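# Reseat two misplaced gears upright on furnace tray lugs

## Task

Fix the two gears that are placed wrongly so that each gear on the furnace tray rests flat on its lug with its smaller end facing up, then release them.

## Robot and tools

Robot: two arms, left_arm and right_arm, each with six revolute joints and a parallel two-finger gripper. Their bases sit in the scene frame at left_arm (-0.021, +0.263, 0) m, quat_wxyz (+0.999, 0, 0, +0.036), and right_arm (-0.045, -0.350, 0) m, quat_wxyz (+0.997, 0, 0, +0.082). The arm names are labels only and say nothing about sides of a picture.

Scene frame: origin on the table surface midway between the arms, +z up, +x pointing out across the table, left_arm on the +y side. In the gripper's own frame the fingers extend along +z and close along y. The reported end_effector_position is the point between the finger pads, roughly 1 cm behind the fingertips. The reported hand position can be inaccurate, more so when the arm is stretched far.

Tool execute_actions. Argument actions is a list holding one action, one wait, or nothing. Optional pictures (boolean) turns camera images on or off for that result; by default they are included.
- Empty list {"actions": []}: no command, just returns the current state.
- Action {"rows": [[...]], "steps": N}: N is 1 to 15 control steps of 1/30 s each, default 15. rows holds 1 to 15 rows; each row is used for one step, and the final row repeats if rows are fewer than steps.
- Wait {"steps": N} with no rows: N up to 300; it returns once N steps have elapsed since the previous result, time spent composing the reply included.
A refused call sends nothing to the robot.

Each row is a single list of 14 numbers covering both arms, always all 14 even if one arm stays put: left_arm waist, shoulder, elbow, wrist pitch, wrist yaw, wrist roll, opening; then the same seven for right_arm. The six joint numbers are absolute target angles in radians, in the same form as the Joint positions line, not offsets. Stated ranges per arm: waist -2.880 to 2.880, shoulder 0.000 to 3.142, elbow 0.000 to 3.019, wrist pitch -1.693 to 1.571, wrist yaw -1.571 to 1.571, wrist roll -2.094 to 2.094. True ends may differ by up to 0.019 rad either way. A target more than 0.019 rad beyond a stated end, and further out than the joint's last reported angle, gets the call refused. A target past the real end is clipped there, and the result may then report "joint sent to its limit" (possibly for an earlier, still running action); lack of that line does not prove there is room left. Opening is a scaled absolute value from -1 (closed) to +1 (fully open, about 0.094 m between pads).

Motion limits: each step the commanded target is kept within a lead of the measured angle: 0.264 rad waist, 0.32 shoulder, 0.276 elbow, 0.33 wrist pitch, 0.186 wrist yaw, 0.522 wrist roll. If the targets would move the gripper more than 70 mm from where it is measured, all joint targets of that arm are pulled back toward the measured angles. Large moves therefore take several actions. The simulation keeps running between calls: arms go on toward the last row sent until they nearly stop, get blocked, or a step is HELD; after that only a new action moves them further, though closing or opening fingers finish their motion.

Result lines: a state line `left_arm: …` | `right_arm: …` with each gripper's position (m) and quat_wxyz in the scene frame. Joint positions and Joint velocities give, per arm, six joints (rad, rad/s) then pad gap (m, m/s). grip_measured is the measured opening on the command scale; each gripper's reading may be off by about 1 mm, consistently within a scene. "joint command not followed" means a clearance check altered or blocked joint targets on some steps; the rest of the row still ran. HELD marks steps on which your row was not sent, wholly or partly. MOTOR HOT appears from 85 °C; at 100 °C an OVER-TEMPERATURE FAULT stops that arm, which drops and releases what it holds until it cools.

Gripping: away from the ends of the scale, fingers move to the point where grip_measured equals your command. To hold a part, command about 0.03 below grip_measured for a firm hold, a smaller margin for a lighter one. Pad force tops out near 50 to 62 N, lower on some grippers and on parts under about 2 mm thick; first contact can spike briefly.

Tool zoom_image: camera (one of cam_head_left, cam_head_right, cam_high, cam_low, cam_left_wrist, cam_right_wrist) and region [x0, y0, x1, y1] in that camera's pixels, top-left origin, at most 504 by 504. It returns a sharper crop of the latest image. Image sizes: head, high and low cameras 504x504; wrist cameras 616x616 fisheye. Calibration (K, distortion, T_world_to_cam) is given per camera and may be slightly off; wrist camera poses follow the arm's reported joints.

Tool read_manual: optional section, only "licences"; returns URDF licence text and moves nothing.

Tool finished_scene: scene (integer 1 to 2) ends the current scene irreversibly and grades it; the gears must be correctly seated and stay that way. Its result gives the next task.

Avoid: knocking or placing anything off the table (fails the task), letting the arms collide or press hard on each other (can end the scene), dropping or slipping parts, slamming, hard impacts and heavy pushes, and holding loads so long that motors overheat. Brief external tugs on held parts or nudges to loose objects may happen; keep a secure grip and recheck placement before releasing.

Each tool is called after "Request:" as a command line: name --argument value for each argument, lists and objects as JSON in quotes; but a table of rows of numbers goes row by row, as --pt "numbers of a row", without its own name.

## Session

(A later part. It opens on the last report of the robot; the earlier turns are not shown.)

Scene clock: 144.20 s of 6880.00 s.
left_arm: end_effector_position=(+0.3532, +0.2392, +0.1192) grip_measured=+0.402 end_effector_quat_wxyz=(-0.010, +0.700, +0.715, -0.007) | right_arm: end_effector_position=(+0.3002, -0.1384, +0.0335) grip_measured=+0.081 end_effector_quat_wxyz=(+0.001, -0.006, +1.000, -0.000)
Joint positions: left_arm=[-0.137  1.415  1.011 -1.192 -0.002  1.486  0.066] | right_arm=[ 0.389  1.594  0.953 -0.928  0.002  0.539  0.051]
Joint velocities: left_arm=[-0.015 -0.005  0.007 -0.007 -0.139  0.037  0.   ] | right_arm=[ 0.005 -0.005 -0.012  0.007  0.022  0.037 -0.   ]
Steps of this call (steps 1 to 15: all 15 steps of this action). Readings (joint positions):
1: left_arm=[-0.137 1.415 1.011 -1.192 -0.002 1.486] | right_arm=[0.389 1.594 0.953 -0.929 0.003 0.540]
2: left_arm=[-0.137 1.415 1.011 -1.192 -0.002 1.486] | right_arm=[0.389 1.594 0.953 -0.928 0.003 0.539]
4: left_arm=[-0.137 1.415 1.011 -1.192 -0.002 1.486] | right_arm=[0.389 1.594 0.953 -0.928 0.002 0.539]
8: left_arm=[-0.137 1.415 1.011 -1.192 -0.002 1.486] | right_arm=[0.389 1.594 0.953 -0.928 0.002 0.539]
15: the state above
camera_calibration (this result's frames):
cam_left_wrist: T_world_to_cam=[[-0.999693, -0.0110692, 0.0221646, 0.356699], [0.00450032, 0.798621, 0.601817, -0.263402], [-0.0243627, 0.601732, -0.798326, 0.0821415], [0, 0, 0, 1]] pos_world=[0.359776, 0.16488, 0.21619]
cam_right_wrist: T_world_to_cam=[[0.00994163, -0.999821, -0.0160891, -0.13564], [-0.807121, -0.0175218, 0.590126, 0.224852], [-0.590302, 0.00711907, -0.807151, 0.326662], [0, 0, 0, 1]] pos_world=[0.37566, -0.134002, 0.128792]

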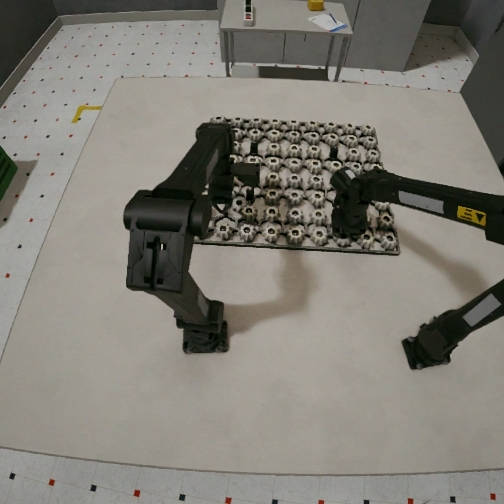

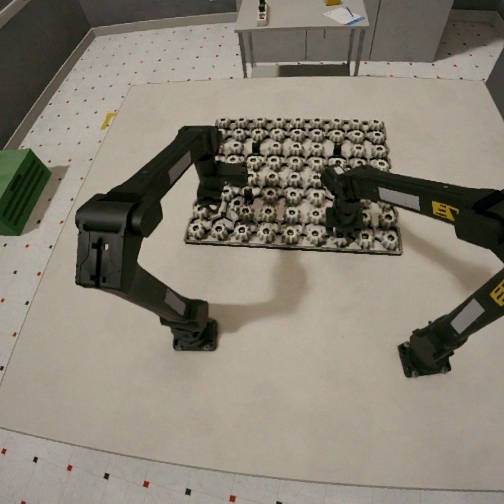

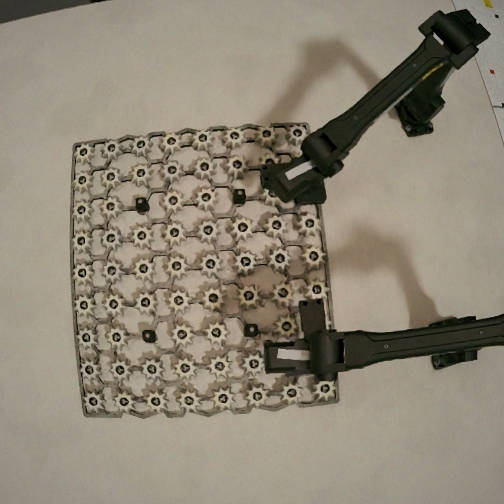

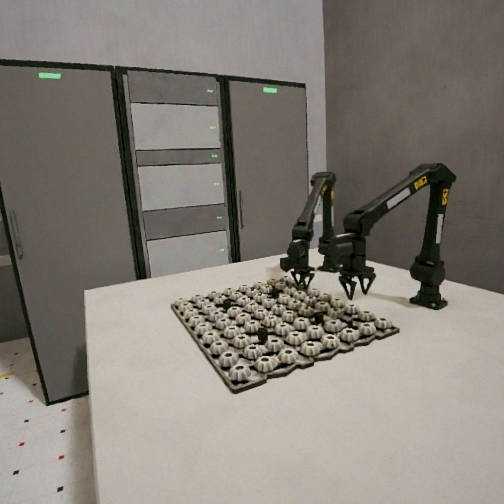

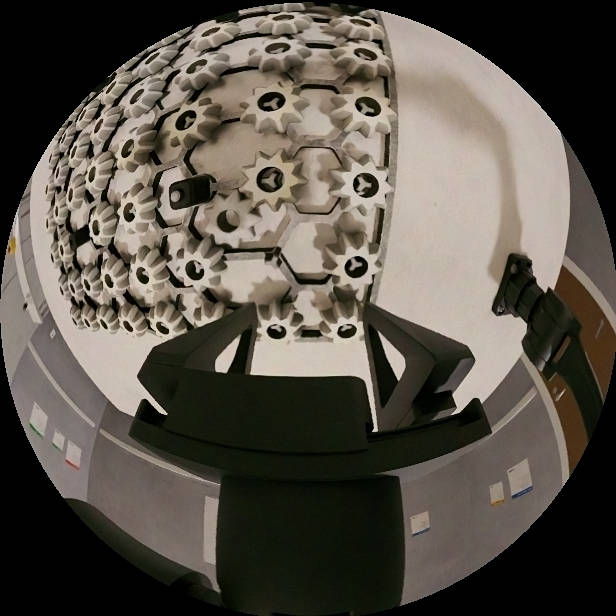

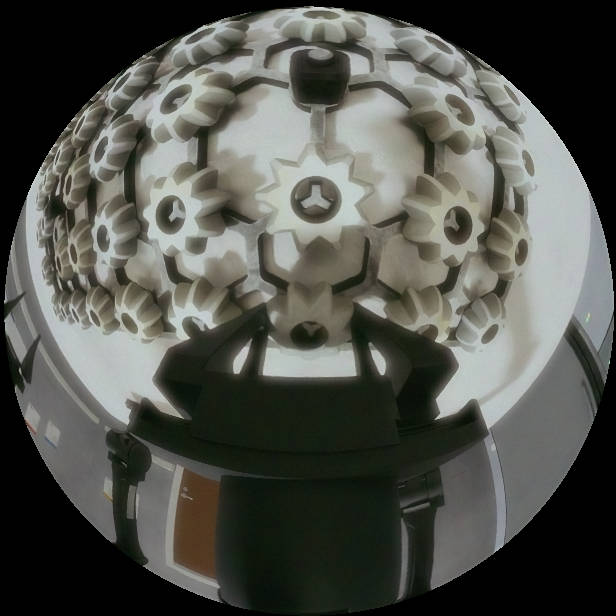

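Request:
execute_actions --actions '[{"rows":[[-0.9,0.8,0.9,-0.9,0,1.57,0.5,0.389,1.5,1.05,-1.09,0,0.54,0.04]],"steps":15}]' --pictures false

Request:
execute_actions --actions '[{"rows":[[-1.682,0.117,0.72,-0.576,0,1.57,0.5,1.368,0.372,0.72,-0.316,0,0,0.04]],"steps":15}]' --pictures false

Request:
execute_actions --actions '[{"steps":75}]'

Scene clock: 157.47 s of 6880.00 s.
left_arm: end_effector_position=(+0.2420, +0.0143, +0.3156) grip_measured=+0.498 end_effector_quat_wxyz=(+0.343, +0.846, +0.382, +0.141) | right_arm: end_effector_position=(+0.2890, -0.1442, +0.0793) grip_measured=+0.081 end_effector_quat_wxyz=(-0.010, -0.007, +1.000, -0.005)
Joint positions: left_arm=[-0.829  0.821  0.926 -0.917  0.     1.537  0.07 ] | right_arm=[ 0.389  1.507  0.993 -1.079 -0.002  0.539  0.051]
Joint velocities: left_arm=[-1.919 -0.982  0.007  0.144  0.125  0.125  0.   ] | right_arm=[-0.015 -0.015 -0.007 -0.002  0.007 -0.007 -0.   ]
Steps of this call (steps 1 to 15: the robot went on to your last target; steps 16 to 90: nothing new was sent; then 9.77 s passed at rest; steps 91 to 105: all 15 steps of this action). Readings (joint positions):
91: left_arm=[-0.146 1.404 1.002 -1.163 -0.005 1.490] | right_arm=[0.389 1.590 0.960 -0.951 0.001 0.539]
92: left_arm=[-0.166 1.381 0.980 -1.108 -0.007 1.495] | right_arm=[0.389 1.587 0.973 -0.987 -0.003 0.539]
94: left_arm=[-0.241 1.309 0.945 -1.042 -0.007 1.503] | right_arm=[0.389 1.563 0.988 -1.042 -0.003 0.539]
98: left_arm=[-0.427 1.133 0.926 -0.976 -0.005 1.515] | right_arm=[0.389 1.513 0.992 -1.075 -0.002 0.539]
105: the state above

Scene clock: 157.97 s of 6880.00 s.
left_arm: end_effector_position=(-0.0354, +0.0763, +0.4864) grip_measured=+0.498 end_effector_quat_wxyz=(+0.742, +0.670, -0.018, -0.034) | right_arm: end_effector_position=(+0.1245, +0.0196, +0.2157) grip_measured=+0.081 end_effector_quat_wxyz=(+0.321, -0.436, +0.806, +0.241)
Joint positions: left_arm=[-1.712  0.054  0.741 -0.584  0.004  1.552  0.07 ] | right_arm=[ 0.979  0.949  0.696 -0.493  0.001  0.15   0.051]
Joint velocities: left_arm=[ 0.034  0.024  0.002 -0.002 -0.007  0.022  0.   ] | right_arm=[ 1.138 -1.099 -0.002  0.491 -0.007 -0.271 -0.001]
Steps of this call (steps 1 to 15: all 15 steps of this action). Readings (joint positions):
1: left_arm=[-0.893 0.778 0.908 -0.868 0.000 1.539] | right_arm=[0.399 1.494 0.971 -1.042 0.004 0.496]
2: left_arm=[-0.959 0.721 0.869 -0.786 0.000 1.539] | right_arm=[0.420 1.462 0.924 -0.965 0.010 0.440]
4: left_arm=[-1.093 0.590 0.799 -0.702 0.001 1.542] | right_arm=[0.500 1.374 0.821 -0.846 0.011 0.351]
8: left_arm=[-1.341 0.321 0.745 -0.642 0.003 1.544] | right_arm=[0.696 1.203 0.716 -0.684 0.004 0.245]
15: the state above

Scene clock: 160.47 s of 6880.00 s.
left_arm: end_effector_position=(-0.0319, +0.0498, +0.4657) grip_measured=+0.498 end_effector_quat_wxyz=(+0.714, +0.699, -0.011, -0.022) | right_arm: end_effector_position=(-0.0335, -0.0428, +0.4405) grip_measured=+0.081 end_effector_quat_wxyz=(+0.495, -0.498, +0.522, +0.484)
Joint positions: left_arm=[-1.689  0.118  0.725 -0.584  0.002  1.555  0.07 ] | right_arm=[ 1.369  0.389  0.691 -0.344 -0.003  0.011  0.051]
Joint velocities: left_arm=[-0.005 -0.005  0.012  0.007 -0.037  0.037  0.   ] | right_arm=[ 0.005 -0.005 -0.002  0.007 -0.11  -0.051 -0.   ]
Steps of this call (steps 1 to 45: the robot went on to your last target; steps 46 to 75: nothing new was sent). Readings (joint positions):
1: left_arm=[-1.708 0.060 0.740 -0.584 0.004 1.552] | right_arm=[1.018 0.911 0.696 -0.478 0.001 0.140]
2: left_arm=[-1.702 0.069 0.739 -0.584 0.003 1.553] | right_arm=[1.057 0.874 0.696 -0.466 0.001 0.131]
4: left_arm=[-1.692 0.092 0.735 -0.584 0.003 1.554] | right_arm=[1.138 0.796 0.696 -0.447 0.000 0.115]
8: left_arm=[-1.689 0.118 0.725 -0.584 0.002 1.555] | right_arm=[1.279 0.627 0.693 -0.422 -0.004 0.085]
75: the state above
All arms were judged still, so your last target was given up. Only a new action makes them travel on or press farther. Fingers that are still opening or closing keep moving.
camera_calibration (this result's frames):
cam_left_wrist: T_world_to_cam=[[-0.00640281, -0.024356, -0.999683, 0.470158], [0.828435, 0.559765, -0.018944, 0.00829852], [0.560049, -0.828294, 0.0165933, 0.173743], [0, 0, 0, 1]] pos_world=[-0.101169, 0.150716, 0.467283]
cam_right_wrist: T_world_to_cam=[[0.999702, -0.0193385, -0.014905, 0.0444678], [-0.0237212, -0.624697, -0.780507, 0.32101], [0.00578272, 0.780628, -0.624969, 0.430343], [0, 0, 0, 1]] pos_world=[-0.0393284, -0.134544, 0.520164]

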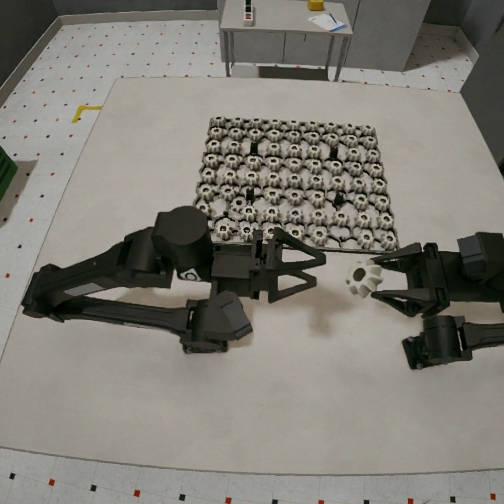

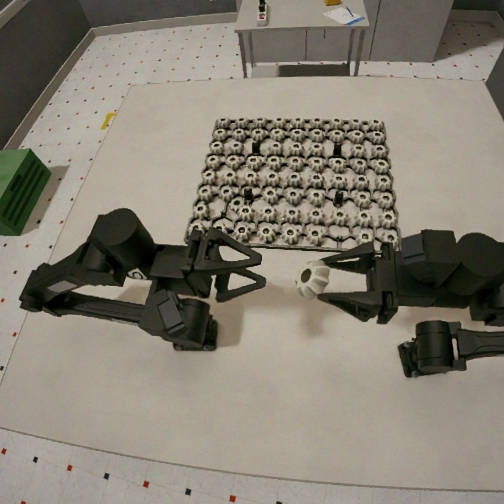

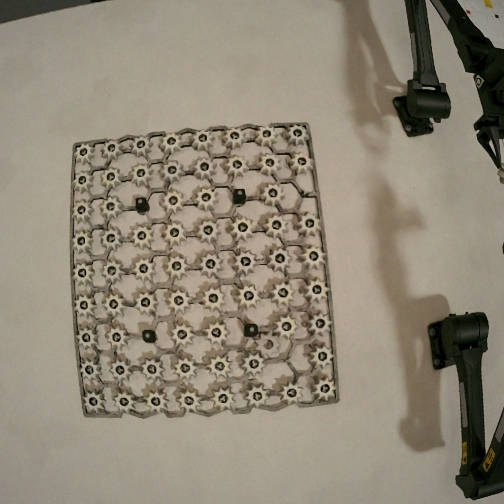

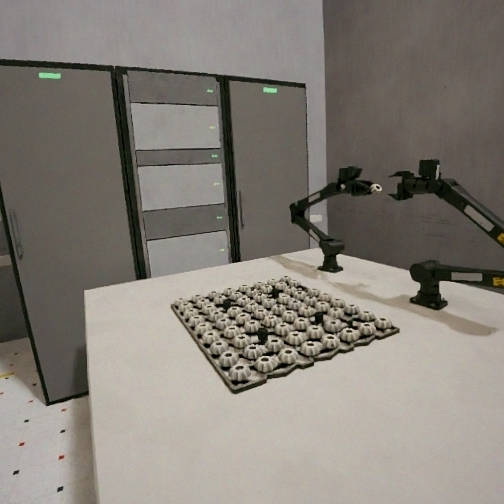

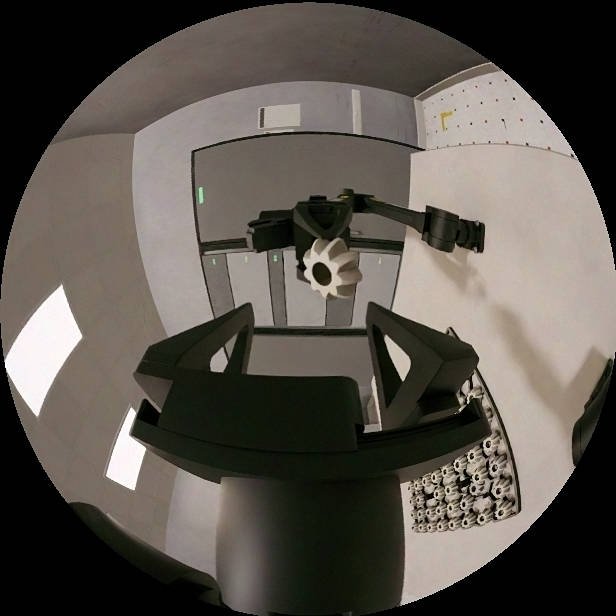

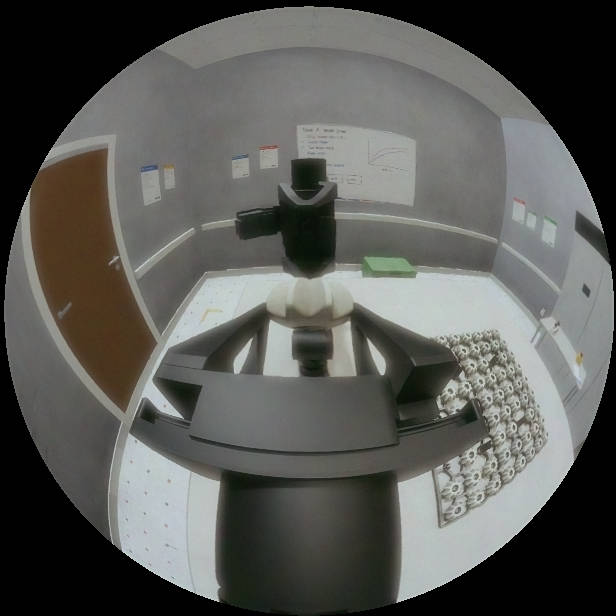

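Request:
execute_actions --actions '[{"rows":[[-1.682,0.4,1.3,-1.32,0,1.57,0.5,1.368,0.372,0.72,-0.316,0,0,0.04]],"steps":15}]' --pictures false

Request:
execute_actions --actions '[{"rows":[[-1.682,0.594,1.29,-1.32,0,1.57,0.5,1.368,0.372,0.72,-0.316,0,0,0.04]],"steps":15}]' --pictures false

Request:
execute_actions --actions '[{"steps":30}]'

Scene clock: 176.17 s of 6880.00 s.
left_arm: end_effector_position=(-0.0299, +0.0941, +0.5243) grip_measured=+0.498 end_effector_quat_wxyz=(+0.533, +0.846, -0.014, -0.017) | right_arm: end_effector_position=(-0.0335, -0.0428, +0.4405) grip_measured=+0.081 end_effector_quat_wxyz=(+0.495, -0.498, +0.522, +0.484)
Joint positions: left_arm=[-1.689  0.398  1.261 -1.308  0.002  1.557  0.07 ] | right_arm=[ 1.369  0.389  0.691 -0.344 -0.003  0.011  0.051]
Joint velocities: left_arm=[-0.015 -0.249  0.051 -0.066 -0.022 -0.037  0.001] | right_arm=[ 0.005 -0.005 -0.012 -0.007 -0.037 -0.022 -0.001]
Steps of this call (steps 1 to 90: nothing new was sent; then 12.20 s passed at rest; steps 91 to 105: all 15 steps of this action). Readings (joint positions):
91: left_arm=[-1.689 0.137 0.749 -0.649 0.002 1.556] | right_arm=[1.369 0.389 0.691 -0.344 -0.003 0.011]
92: left_arm=[-1.689 0.184 0.809 -0.772 0.002 1.557] | right_arm=[1.369 0.389 0.691 -0.344 -0.003 0.011]
94: left_arm=[-1.689 0.314 0.959 -0.994 0.002 1.557] | right_arm=[1.369 0.389 0.691 -0.344 -0.003 0.011]
98: left_arm=[-1.689 0.459 1.184 -1.237 0.002 1.557] | right_arm=[1.369 0.389 0.691 -0.344 -0.003 0.011]
105: the state above

Scene clock: 176.67 s of 6880.00 s.
left_arm: end_effector_position=(-0.0336, +0.0103, +0.4886) grip_measured=+0.498 end_effector_quat_wxyz=(+0.438, +0.899, -0.015, -0.014) | right_arm: end_effector_position=(-0.0335, -0.0428, +0.4405) grip_measured=+0.081 end_effector_quat_wxyz=(+0.496, -0.498, +0.522, +0.484)
Joint positions: left_arm=[-1.689  0.63   1.281 -1.315  0.002  1.557  0.07 ] | right_arm=[ 1.369  0.389  0.691 -0.344 -0.002  0.011  0.051]
Joint velocities: left_arm=[-0.015 -0.239 -0.012 -0.002 -0.081 -0.022  0.   ] | right_arm=[ 0.005 -0.005  0.002  0.007 -0.022 -0.037 -0.   ]
Steps of this call (steps 1 to 15: all 15 steps of this action). Readings (joint positions):
1: left_arm=[-1.689 0.400 1.264 -1.312 0.002 1.557] | right_arm=[1.369 0.389 0.691 -0.344 -0.003 0.011]
2: left_arm=[-1.689 0.411 1.272 -1.315 0.002 1.557] | right_arm=[1.369 0.389 0.691 -0.344 -0.003 0.011]
4: left_arm=[-1.689 0.463 1.282 -1.315 0.002 1.557] | right_arm=[1.369 0.389 0.691 -0.344 -0.002 0.011]
8: left_arm=[-1.689 0.595 1.282 -1.315 0.002 1.557] | right_arm=[1.369 0.389 0.691 -0.344 -0.002 0.011]
15: the state above

Scene clock: 177.67 s of 6880.00 s.
left_arm: end_effector_position=(-0.0330, +0.0242, +0.4973) grip_measured=+0.498 end_effector_quat_wxyz=(+0.455, +0.890, -0.014, -0.014) | right_arm: end_effector_position=(-0.0335, -0.0428, +0.4405) grip_measured=+0.081 end_effector_quat_wxyz=(+0.496, -0.498, +0.522, +0.484)
Joint positions: left_arm=[-1.689  0.591  1.281 -1.315  0.002  1.557  0.07 ] | right_arm=[ 1.369  0.389  0.691 -0.344 -0.002  0.011  0.051]
Joint velocities: left_arm=[-0.024 -0.005 -0.012 -0.007  0.022  0.037 -0.   ] | right_arm=[ 0.005 -0.015 -0.012 -0.002 -0.022  0.066  0.001]
Steps of this call (steps 1 to 30: the robot went on to your last target). Readings (joint positions):
1: left_arm=[-1.689 0.622 1.281 -1.315 0.002 1.557] | right_arm=[1.369 0.389 0.691 -0.344 -0.002 0.011]
2: left_arm=[-1.689 0.612 1.281 -1.315 0.002 1.557] | right_arm=[1.369 0.389 0.691 -0.344 -0.002 0.011]
4: left_arm=[-1.689 0.599 1.281 -1.315 0.002 1.557] | right_arm=[1.369 0.389 0.691 -0.344 -0.002 0.011]
8: left_arm=[-1.689 0.591 1.281 -1.315 0.002 1.557] | right_arm=[1.369 0.389 0.691 -0.344 -0.002 0.011]
30: the state above
All arms were judged still, so your last target was given up. Only a new action makes them travel on or press farther. Fingers that are still opening or closing keep moving.
camera_calibration (this result's frames):
cam_left_wrist: T_world_to_cam=[[0.0228747, 0.582197, -0.812726, 0.394441], [0.823275, 0.450235, 0.345698, -0.154724], [0.567182, -0.677005, -0.469009, 0.390687], [0, 0, 0, 1]] pos_world=[-0.103232, 0.104516, 0.557296]
cam_right_wrist: T_world_to_cam=[[0.999695, -0.0197195, -0.0148892, 0.0443788], [-0.023947, -0.624688, -0.780507, 0.321003], [0.00609008, 0.780625, -0.62497, 0.430355], [0, 0, 0, 1]] pos_world=[-0.0392991, -0.134544, 0.520164]

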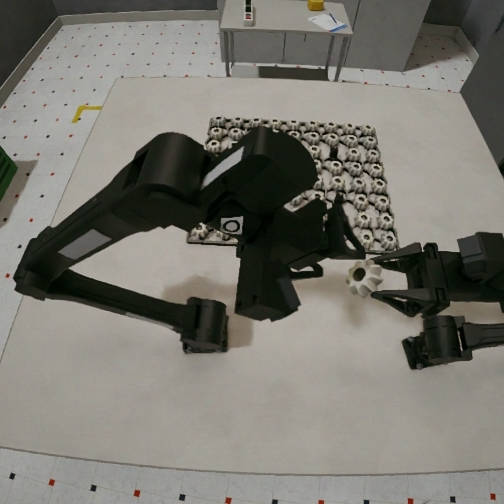

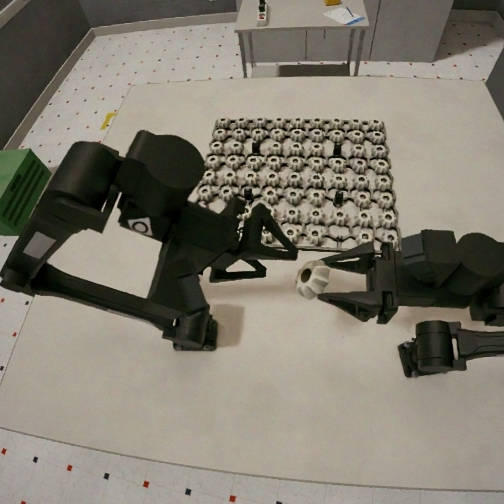

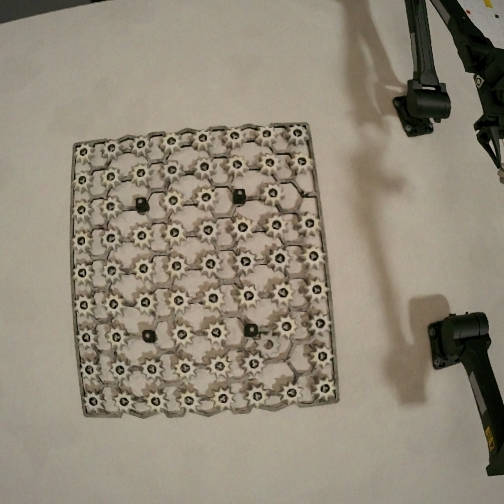

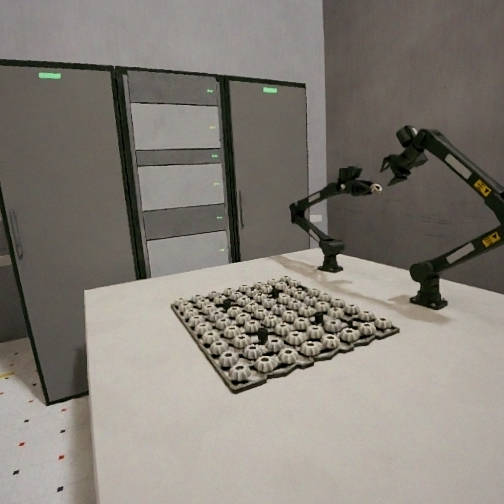

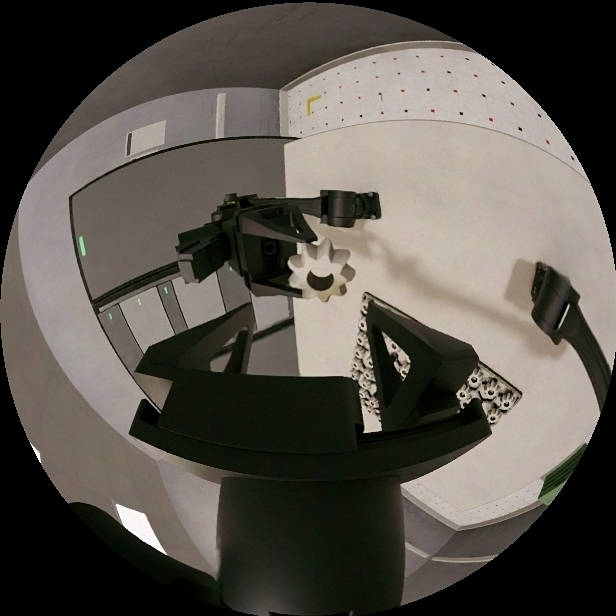

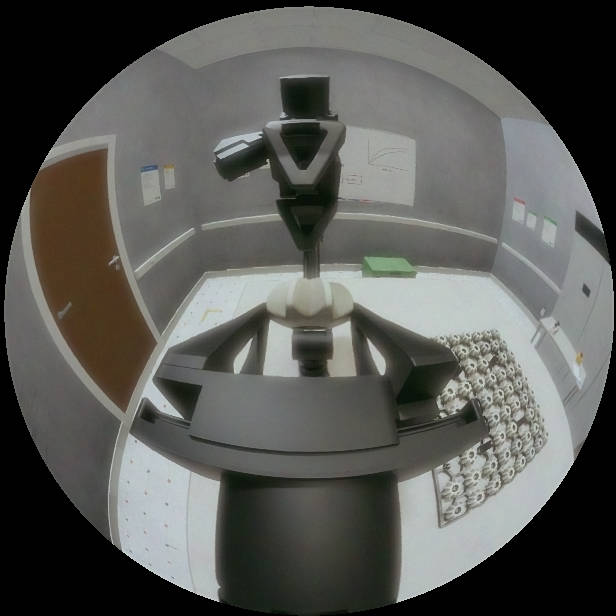

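Alignment looks good; advance.

Request:
execute_actions --actions '[{"rows":[[-1.682,0.61,1.24,-1.27,0,1.57,0.5,1.368,0.372,0.72,-0.316,0,0,0.04],[-1.682,0.61,1.24,-1.27,0,1.57,0.5,1.368,0.372,0.72,-0.316,0,0,0.04],[-1.682,0.61,1.24,-1.27,0,1.57,0.5,1.368,0.372,0.72,-0.316,0,0,0.04],[-1.682,0.61,1.24,-1.27,0,1.57,0.5,1.368,0.372,0.72,-0.316,0,0,0.04],[-1.682,0.63,1.19,-1.2,0,1.57,0.5,1.368,0.372,0.72,-0.316,0,0,0.04],[-1.682,0.63,1.19,-1.2,0,1.57,0.5,1.368,0.372,0.72,-0.316,0,0,0.04],[-1.682,0.63,1.19,-1.2,0,1.57,0.5,1.368,0.372,0.72,-0.316,0,0,0.04],[-1.682,0.63,1.19,-1.2,0,1.57,0.5,1.368,0.372,0.72,-0.316,0,0,0.04],[-1.682,0.656,1.142,-1.13,0,1.57,0.5,1.368,0.372,0.72,-0.316,0,0,0.04]],"steps":15}]' --pictures false

Request:
execute_actions --actions '[{"steps":25}]'

Scene clock: 204.43 s of 6880.00 s.
left_arm: end_effector_position=(-0.0355, -0.0330, +0.4412) grip_measured=+0.498 end_effector_quat_wxyz=(+0.435, +0.900, -0.015, -0.014) | right_arm: end_effector_position=(-0.0335, -0.0428, +0.4405) grip_measured=+0.081 end_effector_quat_wxyz=(+0.496, -0.498, +0.522, +0.484)
Joint positions: left_arm=[-1.689  0.663  1.144 -1.151  0.002  1.557  0.07 ] | right_arm=[ 1.369  0.389  0.691 -0.344 -0.002  0.011  0.051]
Joint velocities: left_arm=[-0.015  0.151 -0.051  0.022  0.081  0.037 -0.   ] | right_arm=[-0.024 -0.005 -0.007  0.007 -0.007 -0.022 -0.001]
Steps of this call (steps 1 to 90: nothing new was sent; then 23.27 s passed at rest; steps 91 to 105: all 15 steps of this action). Readings (joint positions):
91: left_arm=[-1.689 0.591 1.277 -1.309 0.002 1.557] | right_arm=[1.369 0.389 0.691 -0.344 -0.002 0.011]
92: left_arm=[-1.689 0.591 1.271 -1.300 0.002 1.557] | right_arm=[1.369 0.389 0.691 -0.344 -0.002 0.011]
94: left_arm=[-1.689 0.594 1.258 -1.290 0.002 1.557] | right_arm=[1.369 0.389 0.691 -0.344 -0.002 0.011]
98: left_arm=[-1.689 0.607 1.208 -1.229 0.002 1.557] | right_arm=[1.369 0.389 0.691 -0.344 -0.002 0.011]
105: the state above

Scene clock: 205.27 s of 6880.00 s.
left_arm: end_effector_position=(-0.0356, -0.0342, +0.4408) grip_measured=+0.498 end_effector_quat_wxyz=(+0.436, +0.900, -0.015, -0.014) | right_arm: end_effector_position=(-0.0335, -0.0428, +0.4405) grip_measured=+0.081 end_effector_quat_wxyz=(+0.496, -0.498, +0.522, +0.484)
Joint positions: left_arm=[-1.689  0.665  1.143 -1.147  0.002  1.557  0.07 ] | right_arm=[ 1.369  0.389  0.691 -0.344 -0.002  0.011  0.051]
Joint velocities: left_arm=[-0.015 -0.005  0.012  0.002 -0.037 -0.022 -0.001] | right_arm=[-0.005 -0.015  0.002  0.012  0.007 -0.066  0.   ]
Steps of this call (steps 1 to 15: the robot went on to your last target; steps 16 to 25: nothing new was sent). Readings (joint positions):
1: left_arm=[-1.689 0.666 1.143 -1.150 0.002 1.557] | right_arm=[1.369 0.389 0.691 -0.344 -0.002 0.011]
2: left_arm=[-1.689 0.667 1.143 -1.149 0.002 1.557] | right_arm=[1.369 0.389 0.691 -0.344 -0.002 0.011]
4: left_arm=[-1.689 0.666 1.143 -1.147 0.002 1.557] | right_arm=[1.369 0.389 0.691 -0.344 -0.002 0.011]
8: left_arm=[-1.689 0.665 1.143 -1.147 0.002 1.557] | right_arm=[1.369 0.389 0.691 -0.344 -0.002 0.011]
25: the state above
All arms were judged still, so your last target was given up. Only a new action makes them travel on or press farther. Fingers that are still opening or closing keep moving.
camera_calibration (this result's frames):
cam_left_wrist: T_world_to_cam=[[0.0244559, 0.617243, -0.786392, 0.37231], [0.82257, 0.434622, 0.366718, -0.116548], [0.568137, -0.655831, -0.497097, 0.339276], [0, 0, 0, 1]] pos_world=[-0.105992, 0.0433563, 0.504175]
cam_right_wrist: T_world_to_cam=[[0.999695, -0.0197195, -0.0148892, 0.0443788], [-0.023947, -0.624688, -0.780507, 0.321003], [0.00609008, 0.780625, -0.62497, 0.430355], [0, 0, 0, 1]] pos_world=[-0.0392991, -0.134544, 0.520164]

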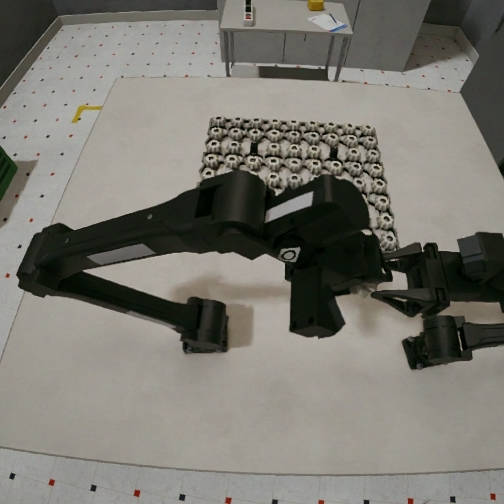

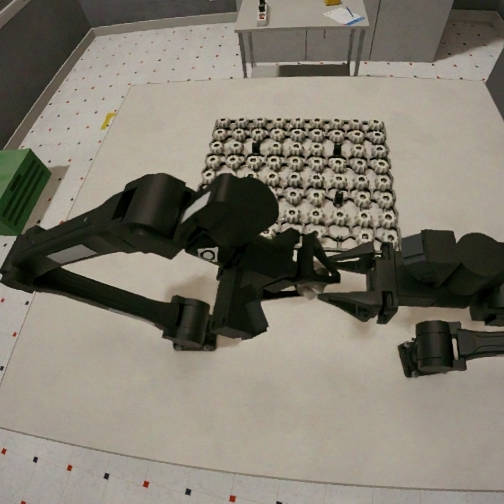

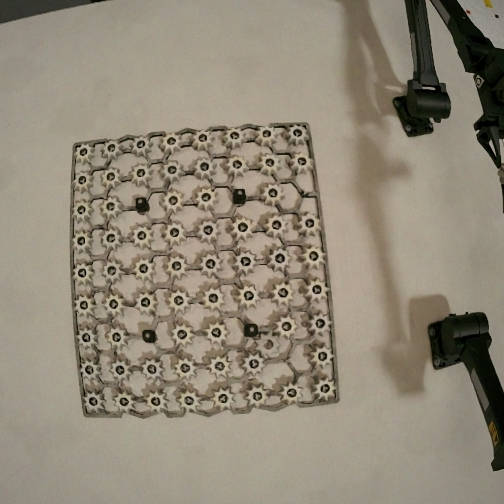

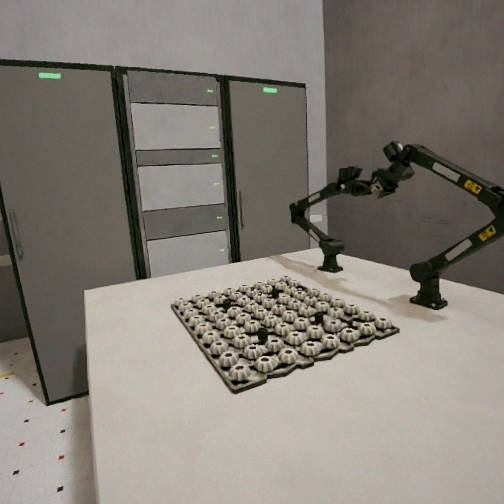

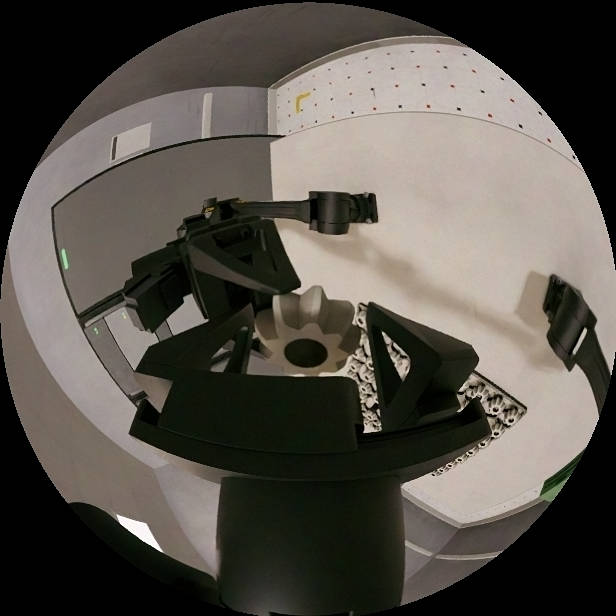

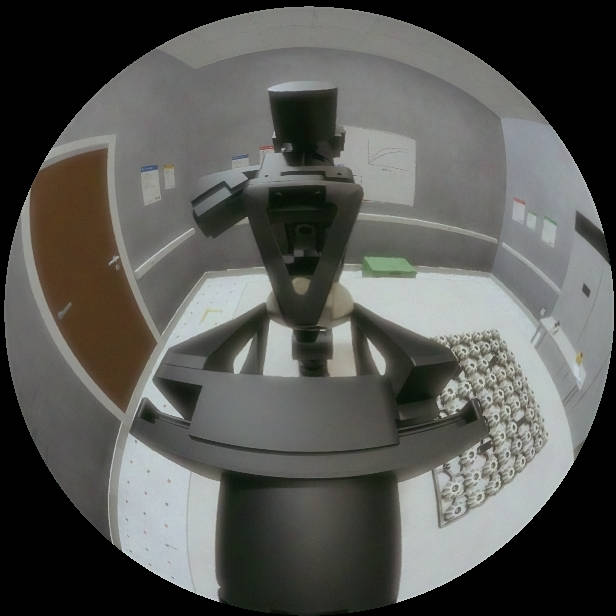

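Request:
execute_actions --actions '[{"rows":[[-1.682,0.656,1.142,-1.13,0,1.57,0.0,1.368,0.372,0.72,-0.316,0,0,0.04]],"steps":15}]' --pictures false

Request:
execute_actions --actions '[{"rows":[[-1.682,0.656,1.142,-1.13,0,1.57,0.0,1.368,0.372,0.72,-0.316,0,0,0.6]],"steps":15}]' --pictures false

Request:
execute_actions --actions '[{"rows":[[-1.682,0.656,1.142,-1.13,0,1.57,0.0,1.368,0.12,0.69,-0.576,0,0,0.6]],"steps":15}]'

Scene clock: 219.93 s of 6880.00 s.
left_arm: end_effector_position=(-0.0355, -0.0348, +0.4416) grip_measured=+0.182 end_effector_quat_wxyz=(+0.438, +0.899, -0.015, -0.013) | right_arm: end_effector_position=(-0.0335, -0.0428, +0.4406) grip_measured=+0.081 end_effector_quat_wxyz=(+0.496, -0.498, +0.522, +0.483)
Joint positions: left_arm=[-1.689  0.665  1.143 -1.143  0.002  1.558  0.056] | right_arm=[ 1.369  0.389  0.691 -0.343 -0.002  0.01   0.051]
Joint velocities: left_arm=[ 0.005 -0.024 -0.002  0.007 -0.022 -0.066 -0.   ] | right_arm=[ 0.005  0.005  0.007 -0.002  0.007  0.007 -0.001]
Steps of this call (steps 1 to 90: nothing new was sent; then 11.17 s passed at rest; steps 91 to 105: all 15 steps of this action). Readings (joint positions):
91: left_arm=[-1.689 0.665 1.143 -1.147 0.002 1.557] | right_arm=[1.369 0.389 0.691 -0.344 -0.002 0.011]
92: left_arm=[-1.689 0.665 1.143 -1.144 0.002 1.558] | right_arm=[1.369 0.389 0.691 -0.343 -0.002 0.010]
94: left_arm=[-1.689 0.665 1.143 -1.143 0.002 1.558] | right_arm=[1.369 0.389 0.691 -0.343 -0.002 0.010]
98: left_arm=[-1.689 0.665 1.143 -1.143 0.002 1.558] | right_arm=[1.369 0.389 0.691 -0.343 -0.002 0.010]
105: the state above

Scene clock: 220.43 s of 6880.00 s.
left_arm: end_effector_position=(-0.0356, -0.0350, +0.4383) grip_measured=+0.182 end_effector_quat_wxyz=(+0.435, +0.900, -0.015, -0.013) | right_arm: end_effector_position=(-0.0336, -0.0465, +0.4451) grip_measured=+0.598 end_effector_quat_wxyz=(+0.500, -0.494, +0.518, +0.487)
Joint positions: left_arm=[-1.689  0.665  1.137 -1.143  0.002  1.558  0.056] | right_arm=[ 1.369  0.377  0.691 -0.339 -0.002  0.01   0.075]
Joint velocities: left_arm=[-0.005  0.005 -0.002  0.002  0.007 -0.022  0.   ] | right_arm=[-0.015 -0.005 -0.007 -0.017 -0.022 -0.007 -0.002]
Steps of this call (steps 1 to 15: all 15 steps of this action). Readings (joint positions):
1: left_arm=[-1.689 0.665 1.143 -1.143 0.002 1.558] | right_arm=[1.369 0.389 0.691 -0.343 -0.002 0.010]
2: left_arm=[-1.689 0.665 1.142 -1.143 0.002 1.558] | right_arm=[1.369 0.388 0.691 -0.342 -0.002 0.010]
4: left_arm=[-1.689 0.665 1.139 -1.143 0.002 1.558] | right_arm=[1.369 0.384 0.691 -0.339 -0.002 0.010]
8: left_arm=[-1.689 0.665 1.137 -1.143 0.002 1.558] | right_arm=[1.369 0.378 0.691 -0.339 -0.002 0.010]
15: the state above

Scene clock: 220.93 s of 6880.00 s.
left_arm: end_effector_position=(-0.0356, -0.0350, +0.4383) grip_measured=+0.182 end_effector_quat_wxyz=(+0.435, +0.900, -0.015, -0.013) | right_arm: end_effector_position=(-0.0367, -0.1282, +0.4423) grip_measured=+0.598 end_effector_quat_wxyz=(+0.506, -0.489, +0.512, +0.493)
Joint positions: left_arm=[-1.689  0.665  1.137 -1.143  0.002  1.558  0.056] | right_arm=[ 1.369  0.11   0.672 -0.565 -0.002  0.01   0.075]
Joint velocities: left_arm=[ 0.005 -0.005  0.017  0.002  0.022 -0.066 -0.   ] | right_arm=[-0.015  0.23  -0.002 -0.022 -0.022 -0.007  0.001]
Steps of this call (steps 1 to 15: all 15 steps of this action). Readings (joint positions):
1: left_arm=[-1.689 0.665 1.137 -1.143 0.002 1.558] | right_arm=[1.369 0.364 0.691 -0.371 -0.002 0.010]
2: left_arm=[-1.689 0.665 1.137 -1.143 0.002 1.558] | right_arm=[1.369 0.332 0.688 -0.432 -0.002 0.010]
4: left_arm=[-1.689 0.665 1.137 -1.143 0.002 1.558] | right_arm=[1.369 0.228 0.671 -0.524 -0.002 0.010]
8: left_arm=[-1.689 0.665 1.137 -1.143 0.002 1.558] | right_arm=[1.369 0.076 0.671 -0.557 -0.002 0.010]
15: the state above
camera_calibration (this result's frames):
cam_left_wrist: T_world_to_cam=[[0.024919, 0.619022, -0.784978, 0.370234], [0.822309, 0.433842, 0.368225, -0.116038], [0.568496, -0.65467, -0.498216, 0.33808], [0, 0, 0, 1]] pos_world=[-0.106004, 0.0424895, 0.501791]
cam_right_wrist: T_world_to_cam=[[0.999731, -0.0191624, -0.0130358, 0.0452235], [-0.0218763, -0.594521, -0.803782, 0.283198], [0.00765229, 0.803852, -0.594781, 0.487843], [0, 0, 0, 1]] pos_world=[-0.0427492, -0.222919, 0.518378]

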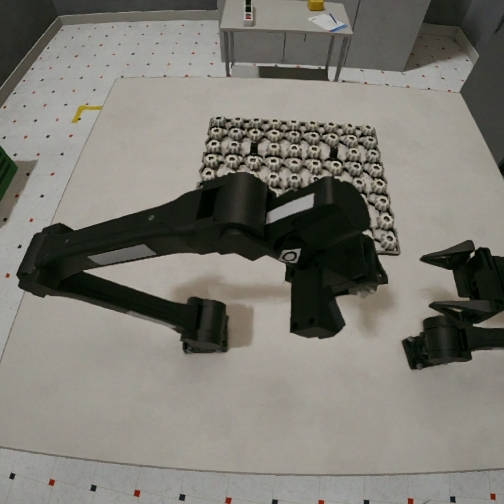

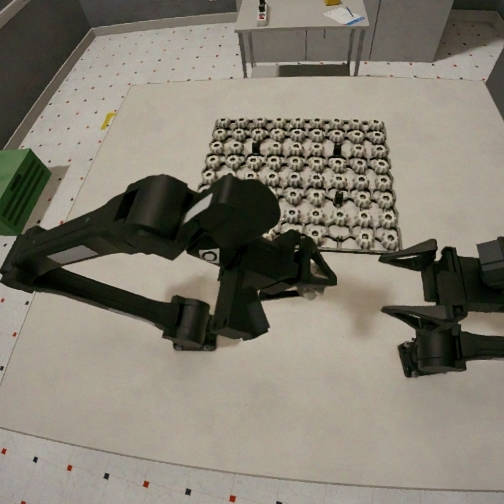

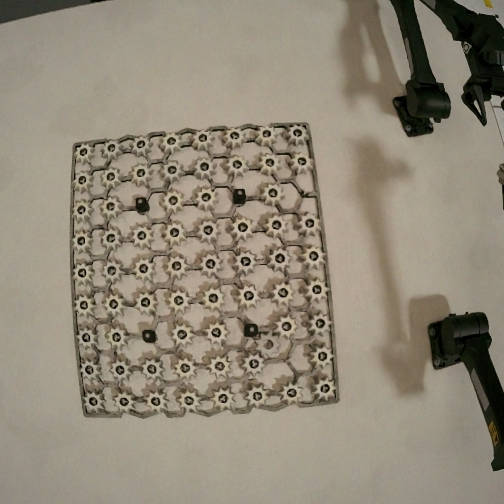

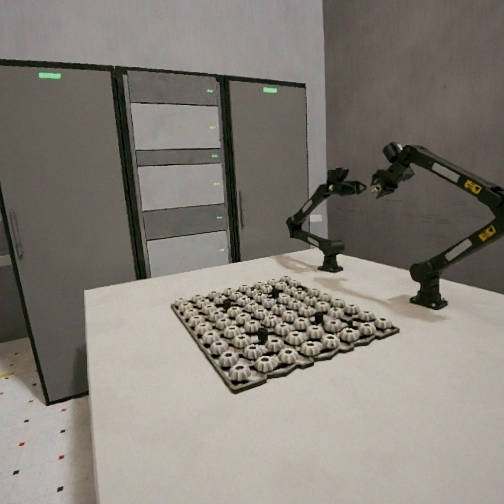

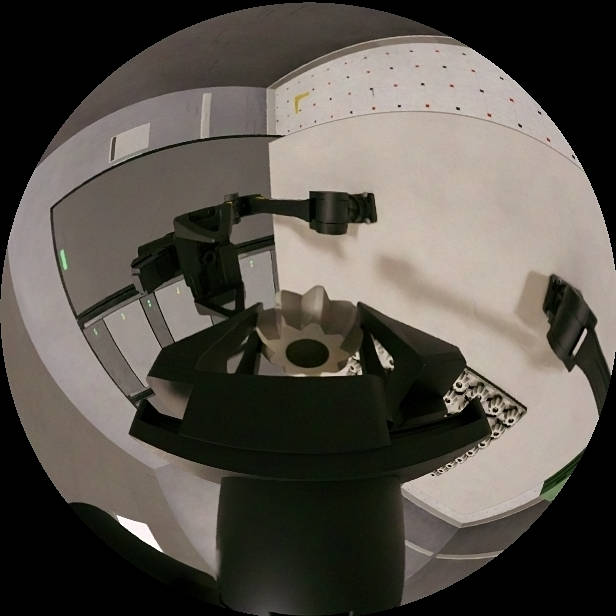

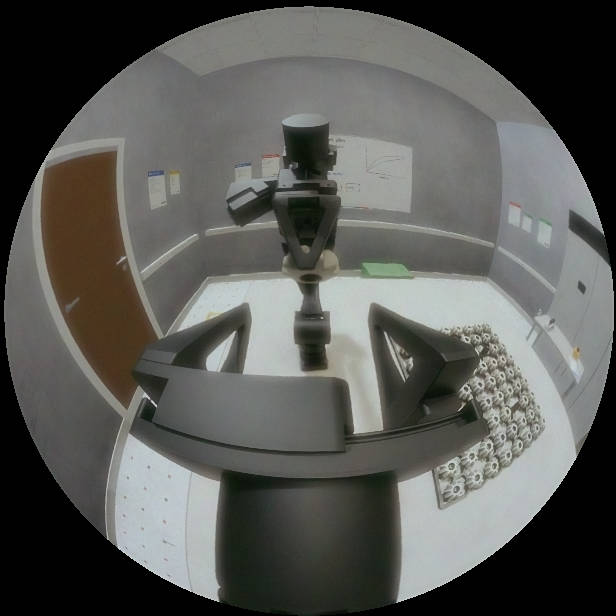

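Request:
execute_actions --actions '[{"rows":[[-0.968,1.2,1.3,-1.3,0,0.3,0.14,-0.3,0.12,0.69,-0.576,0,0,0.6]],"steps":15}]' --pictures false

Request:
execute_actions --actions '[{"rows":[[-0.968,1.759,1.4,-1.185,0,-0.896,0.14,-0.3,0.12,0.69,-0.576,0,0,0.6]],"steps":15}]' --pictures false

Request:
execute_actions --actions '[{"steps":60}]'

Scene clock: 234.37 s of 6880.00 s.
left_arm: end_effector_position=(+0.2246, -0.0651, +0.2493) grip_measured=+0.182 end_effector_quat_wxyz=(+0.113, +0.702, +0.703, -0.015) | right_arm: end_effector_position=(+0.1767, -0.3085, +0.4395) grip_measured=+0.599 end_effector_quat_wxyz=(+0.698, -0.063, +0.710, +0.069)
Joint positions: left_arm=[-1.     1.267  1.206 -1.281 -0.002  0.642  0.056] | right_arm=[ 0.024  0.122  0.672 -0.566  0.     0.009  0.075]
Joint velocities: left_arm=[ 1.294  0.444  0.002 -0.071 -0.183 -2.205 -0.001] | right_arm=[-2.886 -0.015 -0.007  0.007  0.051 -0.051 -0.001]
Steps of this call (steps 1 to 30: the robot went on to your last target; steps 31 to 90: nothing new was sent; then 9.93 s passed at rest; steps 91 to 105: all 15 steps of this action). Readings (joint positions):
91: left_arm=[-1.676 0.677 1.142 -1.161 0.009 1.513] | right_arm=[1.348 0.122 0.672 -0.566 -0.006 0.010]
92: left_arm=[-1.641 0.701 1.160 -1.198 0.013 1.456] | right_arm=[1.282 0.122 0.672 -0.566 -0.006 0.009]
94: left_arm=[-1.545 0.779 1.190 -1.239 0.012 1.348] | right_arm=[1.103 0.122 0.672 -0.566 -0.004 0.009]
98: left_arm=[-1.359 0.979 1.206 -1.263 0.010 1.151] | right_arm=[0.712 0.122 0.672 -0.566 -0.001 0.009]
105: the state above

Scene clock: 234.87 s of 6880.00 s.
left_arm: end_effector_position=(+0.2881, -0.1230, +0.0460) grip_measured=+0.182 end_effector_quat_wxyz=(-0.045, +0.188, +0.980, +0.039) | right_arm: end_effector_position=(+0.1782, -0.3826, +0.4395) grip_measured=+0.599 end_effector_quat_wxyz=(+0.700, +0.054, +0.711, -0.047)
Joint positions: left_arm=[-0.968  1.848  1.339 -1.182 -0.001 -0.515  0.056] | right_arm=[-0.304  0.122  0.672 -0.566  0.002  0.009  0.075]
Joint velocities: left_arm=[-0.024 -0.024  0.007 -0.037 -0.037 -2.498 -0.001] | right_arm=[ 0.005 -0.005  0.007 -0.007 -0.066 -0.007 -0.   ]
Steps of this call (steps 1 to 15: all 15 steps of this action). Readings (joint positions):
1: left_arm=[-0.964 1.293 1.207 -1.280 -0.006 0.582] | right_arm=[-0.074 0.122 0.672 -0.566 0.000 0.009]
2: left_arm=[-0.940 1.323 1.221 -1.275 -0.010 0.528] | right_arm=[-0.169 0.122 0.672 -0.566 0.000 0.009]
4: left_arm=[-0.923 1.413 1.259 -1.253 -0.010 0.419] | right_arm=[-0.303 0.122 0.672 -0.566 0.002 0.009]
8: left_arm=[-0.935 1.628 1.318 -1.210 -0.005 0.155] | right_arm=[-0.323 0.122 0.672 -0.566 0.002 0.009]
15: the state above

Scene clock: 236.87 s of 6880.00 s.
left_arm: end_effector_position=(+0.2911, -0.1273, +0.0787) grip_measured=+0.182 end_effector_quat_wxyz=(-0.016, +0.007, +1.000, +0.020) | right_arm: end_effector_position=(+0.1782, -0.3826, +0.4395) grip_measured=+0.599 end_effector_quat_wxyz=(+0.700, +0.054, +0.711, -0.047)
Joint positions: left_arm=[-0.968  1.78   1.34  -1.182 -0.001 -0.881  0.056] | right_arm=[-0.304  0.122  0.672 -0.566  0.002  0.009  0.075]
Joint velocities: left_arm=[-0.005 -0.005  0.002  0.007  0.007  0.037 -0.001] | right_arm=[-0.005 -0.005  0.007  0.007  0.037  0.081 -0.   ]
Steps of this call (steps 1 to 45: the robot went on to your last target; steps 46 to 60: nothing new was sent). Readings (joint positions):
1: left_arm=[-0.968 1.847 1.339 -1.182 -0.001 -0.589] | right_arm=[-0.304 0.122 0.672 -0.566 0.002 0.009]
2: left_arm=[-0.968 1.841 1.340 -1.182 -0.001 -0.648] | right_arm=[-0.304 0.122 0.672 -0.566 0.002 0.009]
4: left_arm=[-0.968 1.822 1.340 -1.182 -0.001 -0.732] | right_arm=[-0.304 0.122 0.672 -0.566 0.002 0.009]
8: left_arm=[-0.968 1.788 1.340 -1.182 -0.001 -0.821] | right_arm=[-0.304 0.122 0.672 -0.566 0.002 0.009]
60: the state above
All arms were judged still, so your last target was given up. Only a new action makes them travel on or press farther. Fingers that are still opening or closing keep moving.
camera_calibration (this result's frames):
cam_left_wrist: T_world_to_cam=[[-0.0250026, -0.998814, -0.0417689, -0.112969], [-0.781845, -0.00649997, 0.62344, 0.178669], [-0.622972, 0.0482444, -0.780755, 0.371286], [0, 0, 0, 1]] pos_world=[0.368168, -0.129586, 0.173776]
cam_right_wrist: T_world_to_cam=[[-0.125538, -0.992011, -0.0124548, -0.346506], [-0.599485, 0.085855, -0.795768, 0.494182], [0.79048, -0.0924324, -0.605474, 0.211293], [0, 0, 0, 1]] pos_world=[0.0857326, -0.366635, 0.516871]

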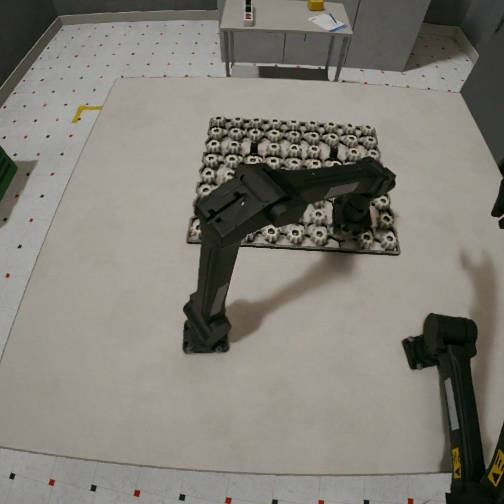

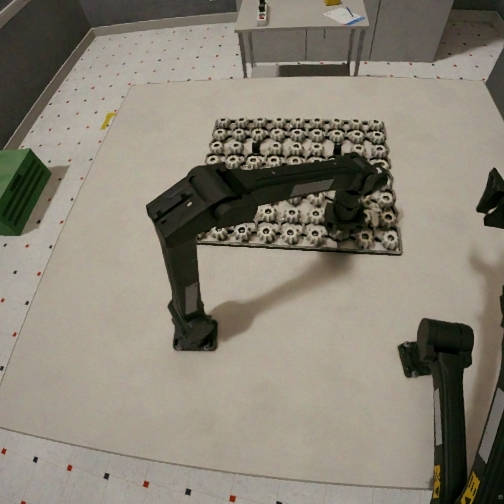

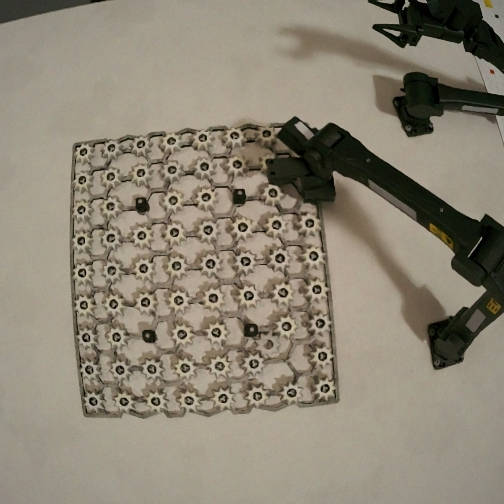

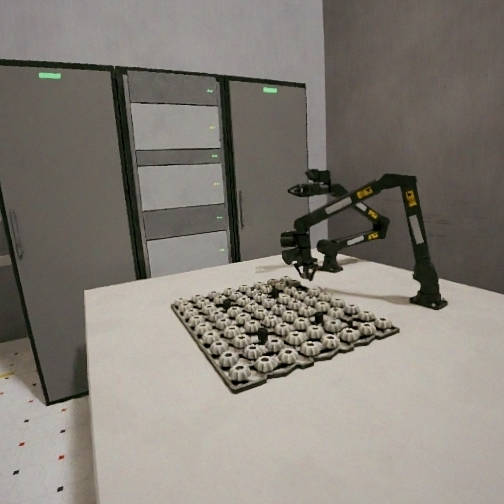

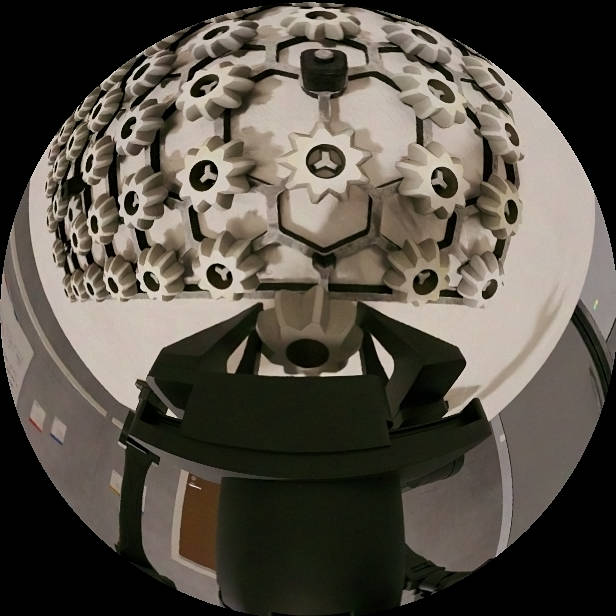

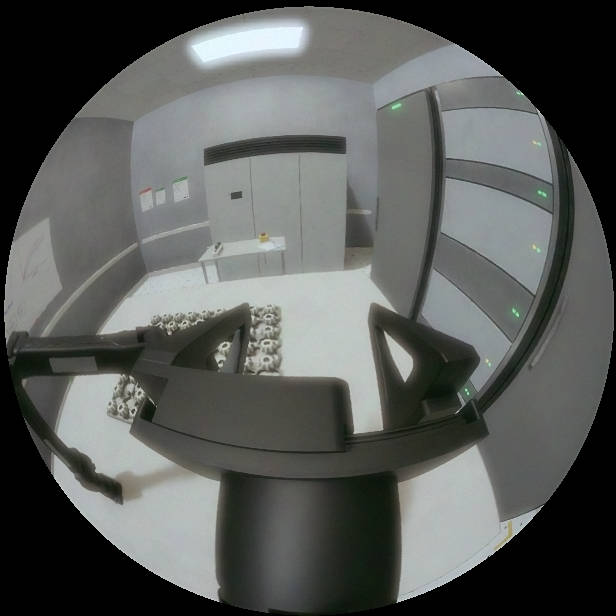

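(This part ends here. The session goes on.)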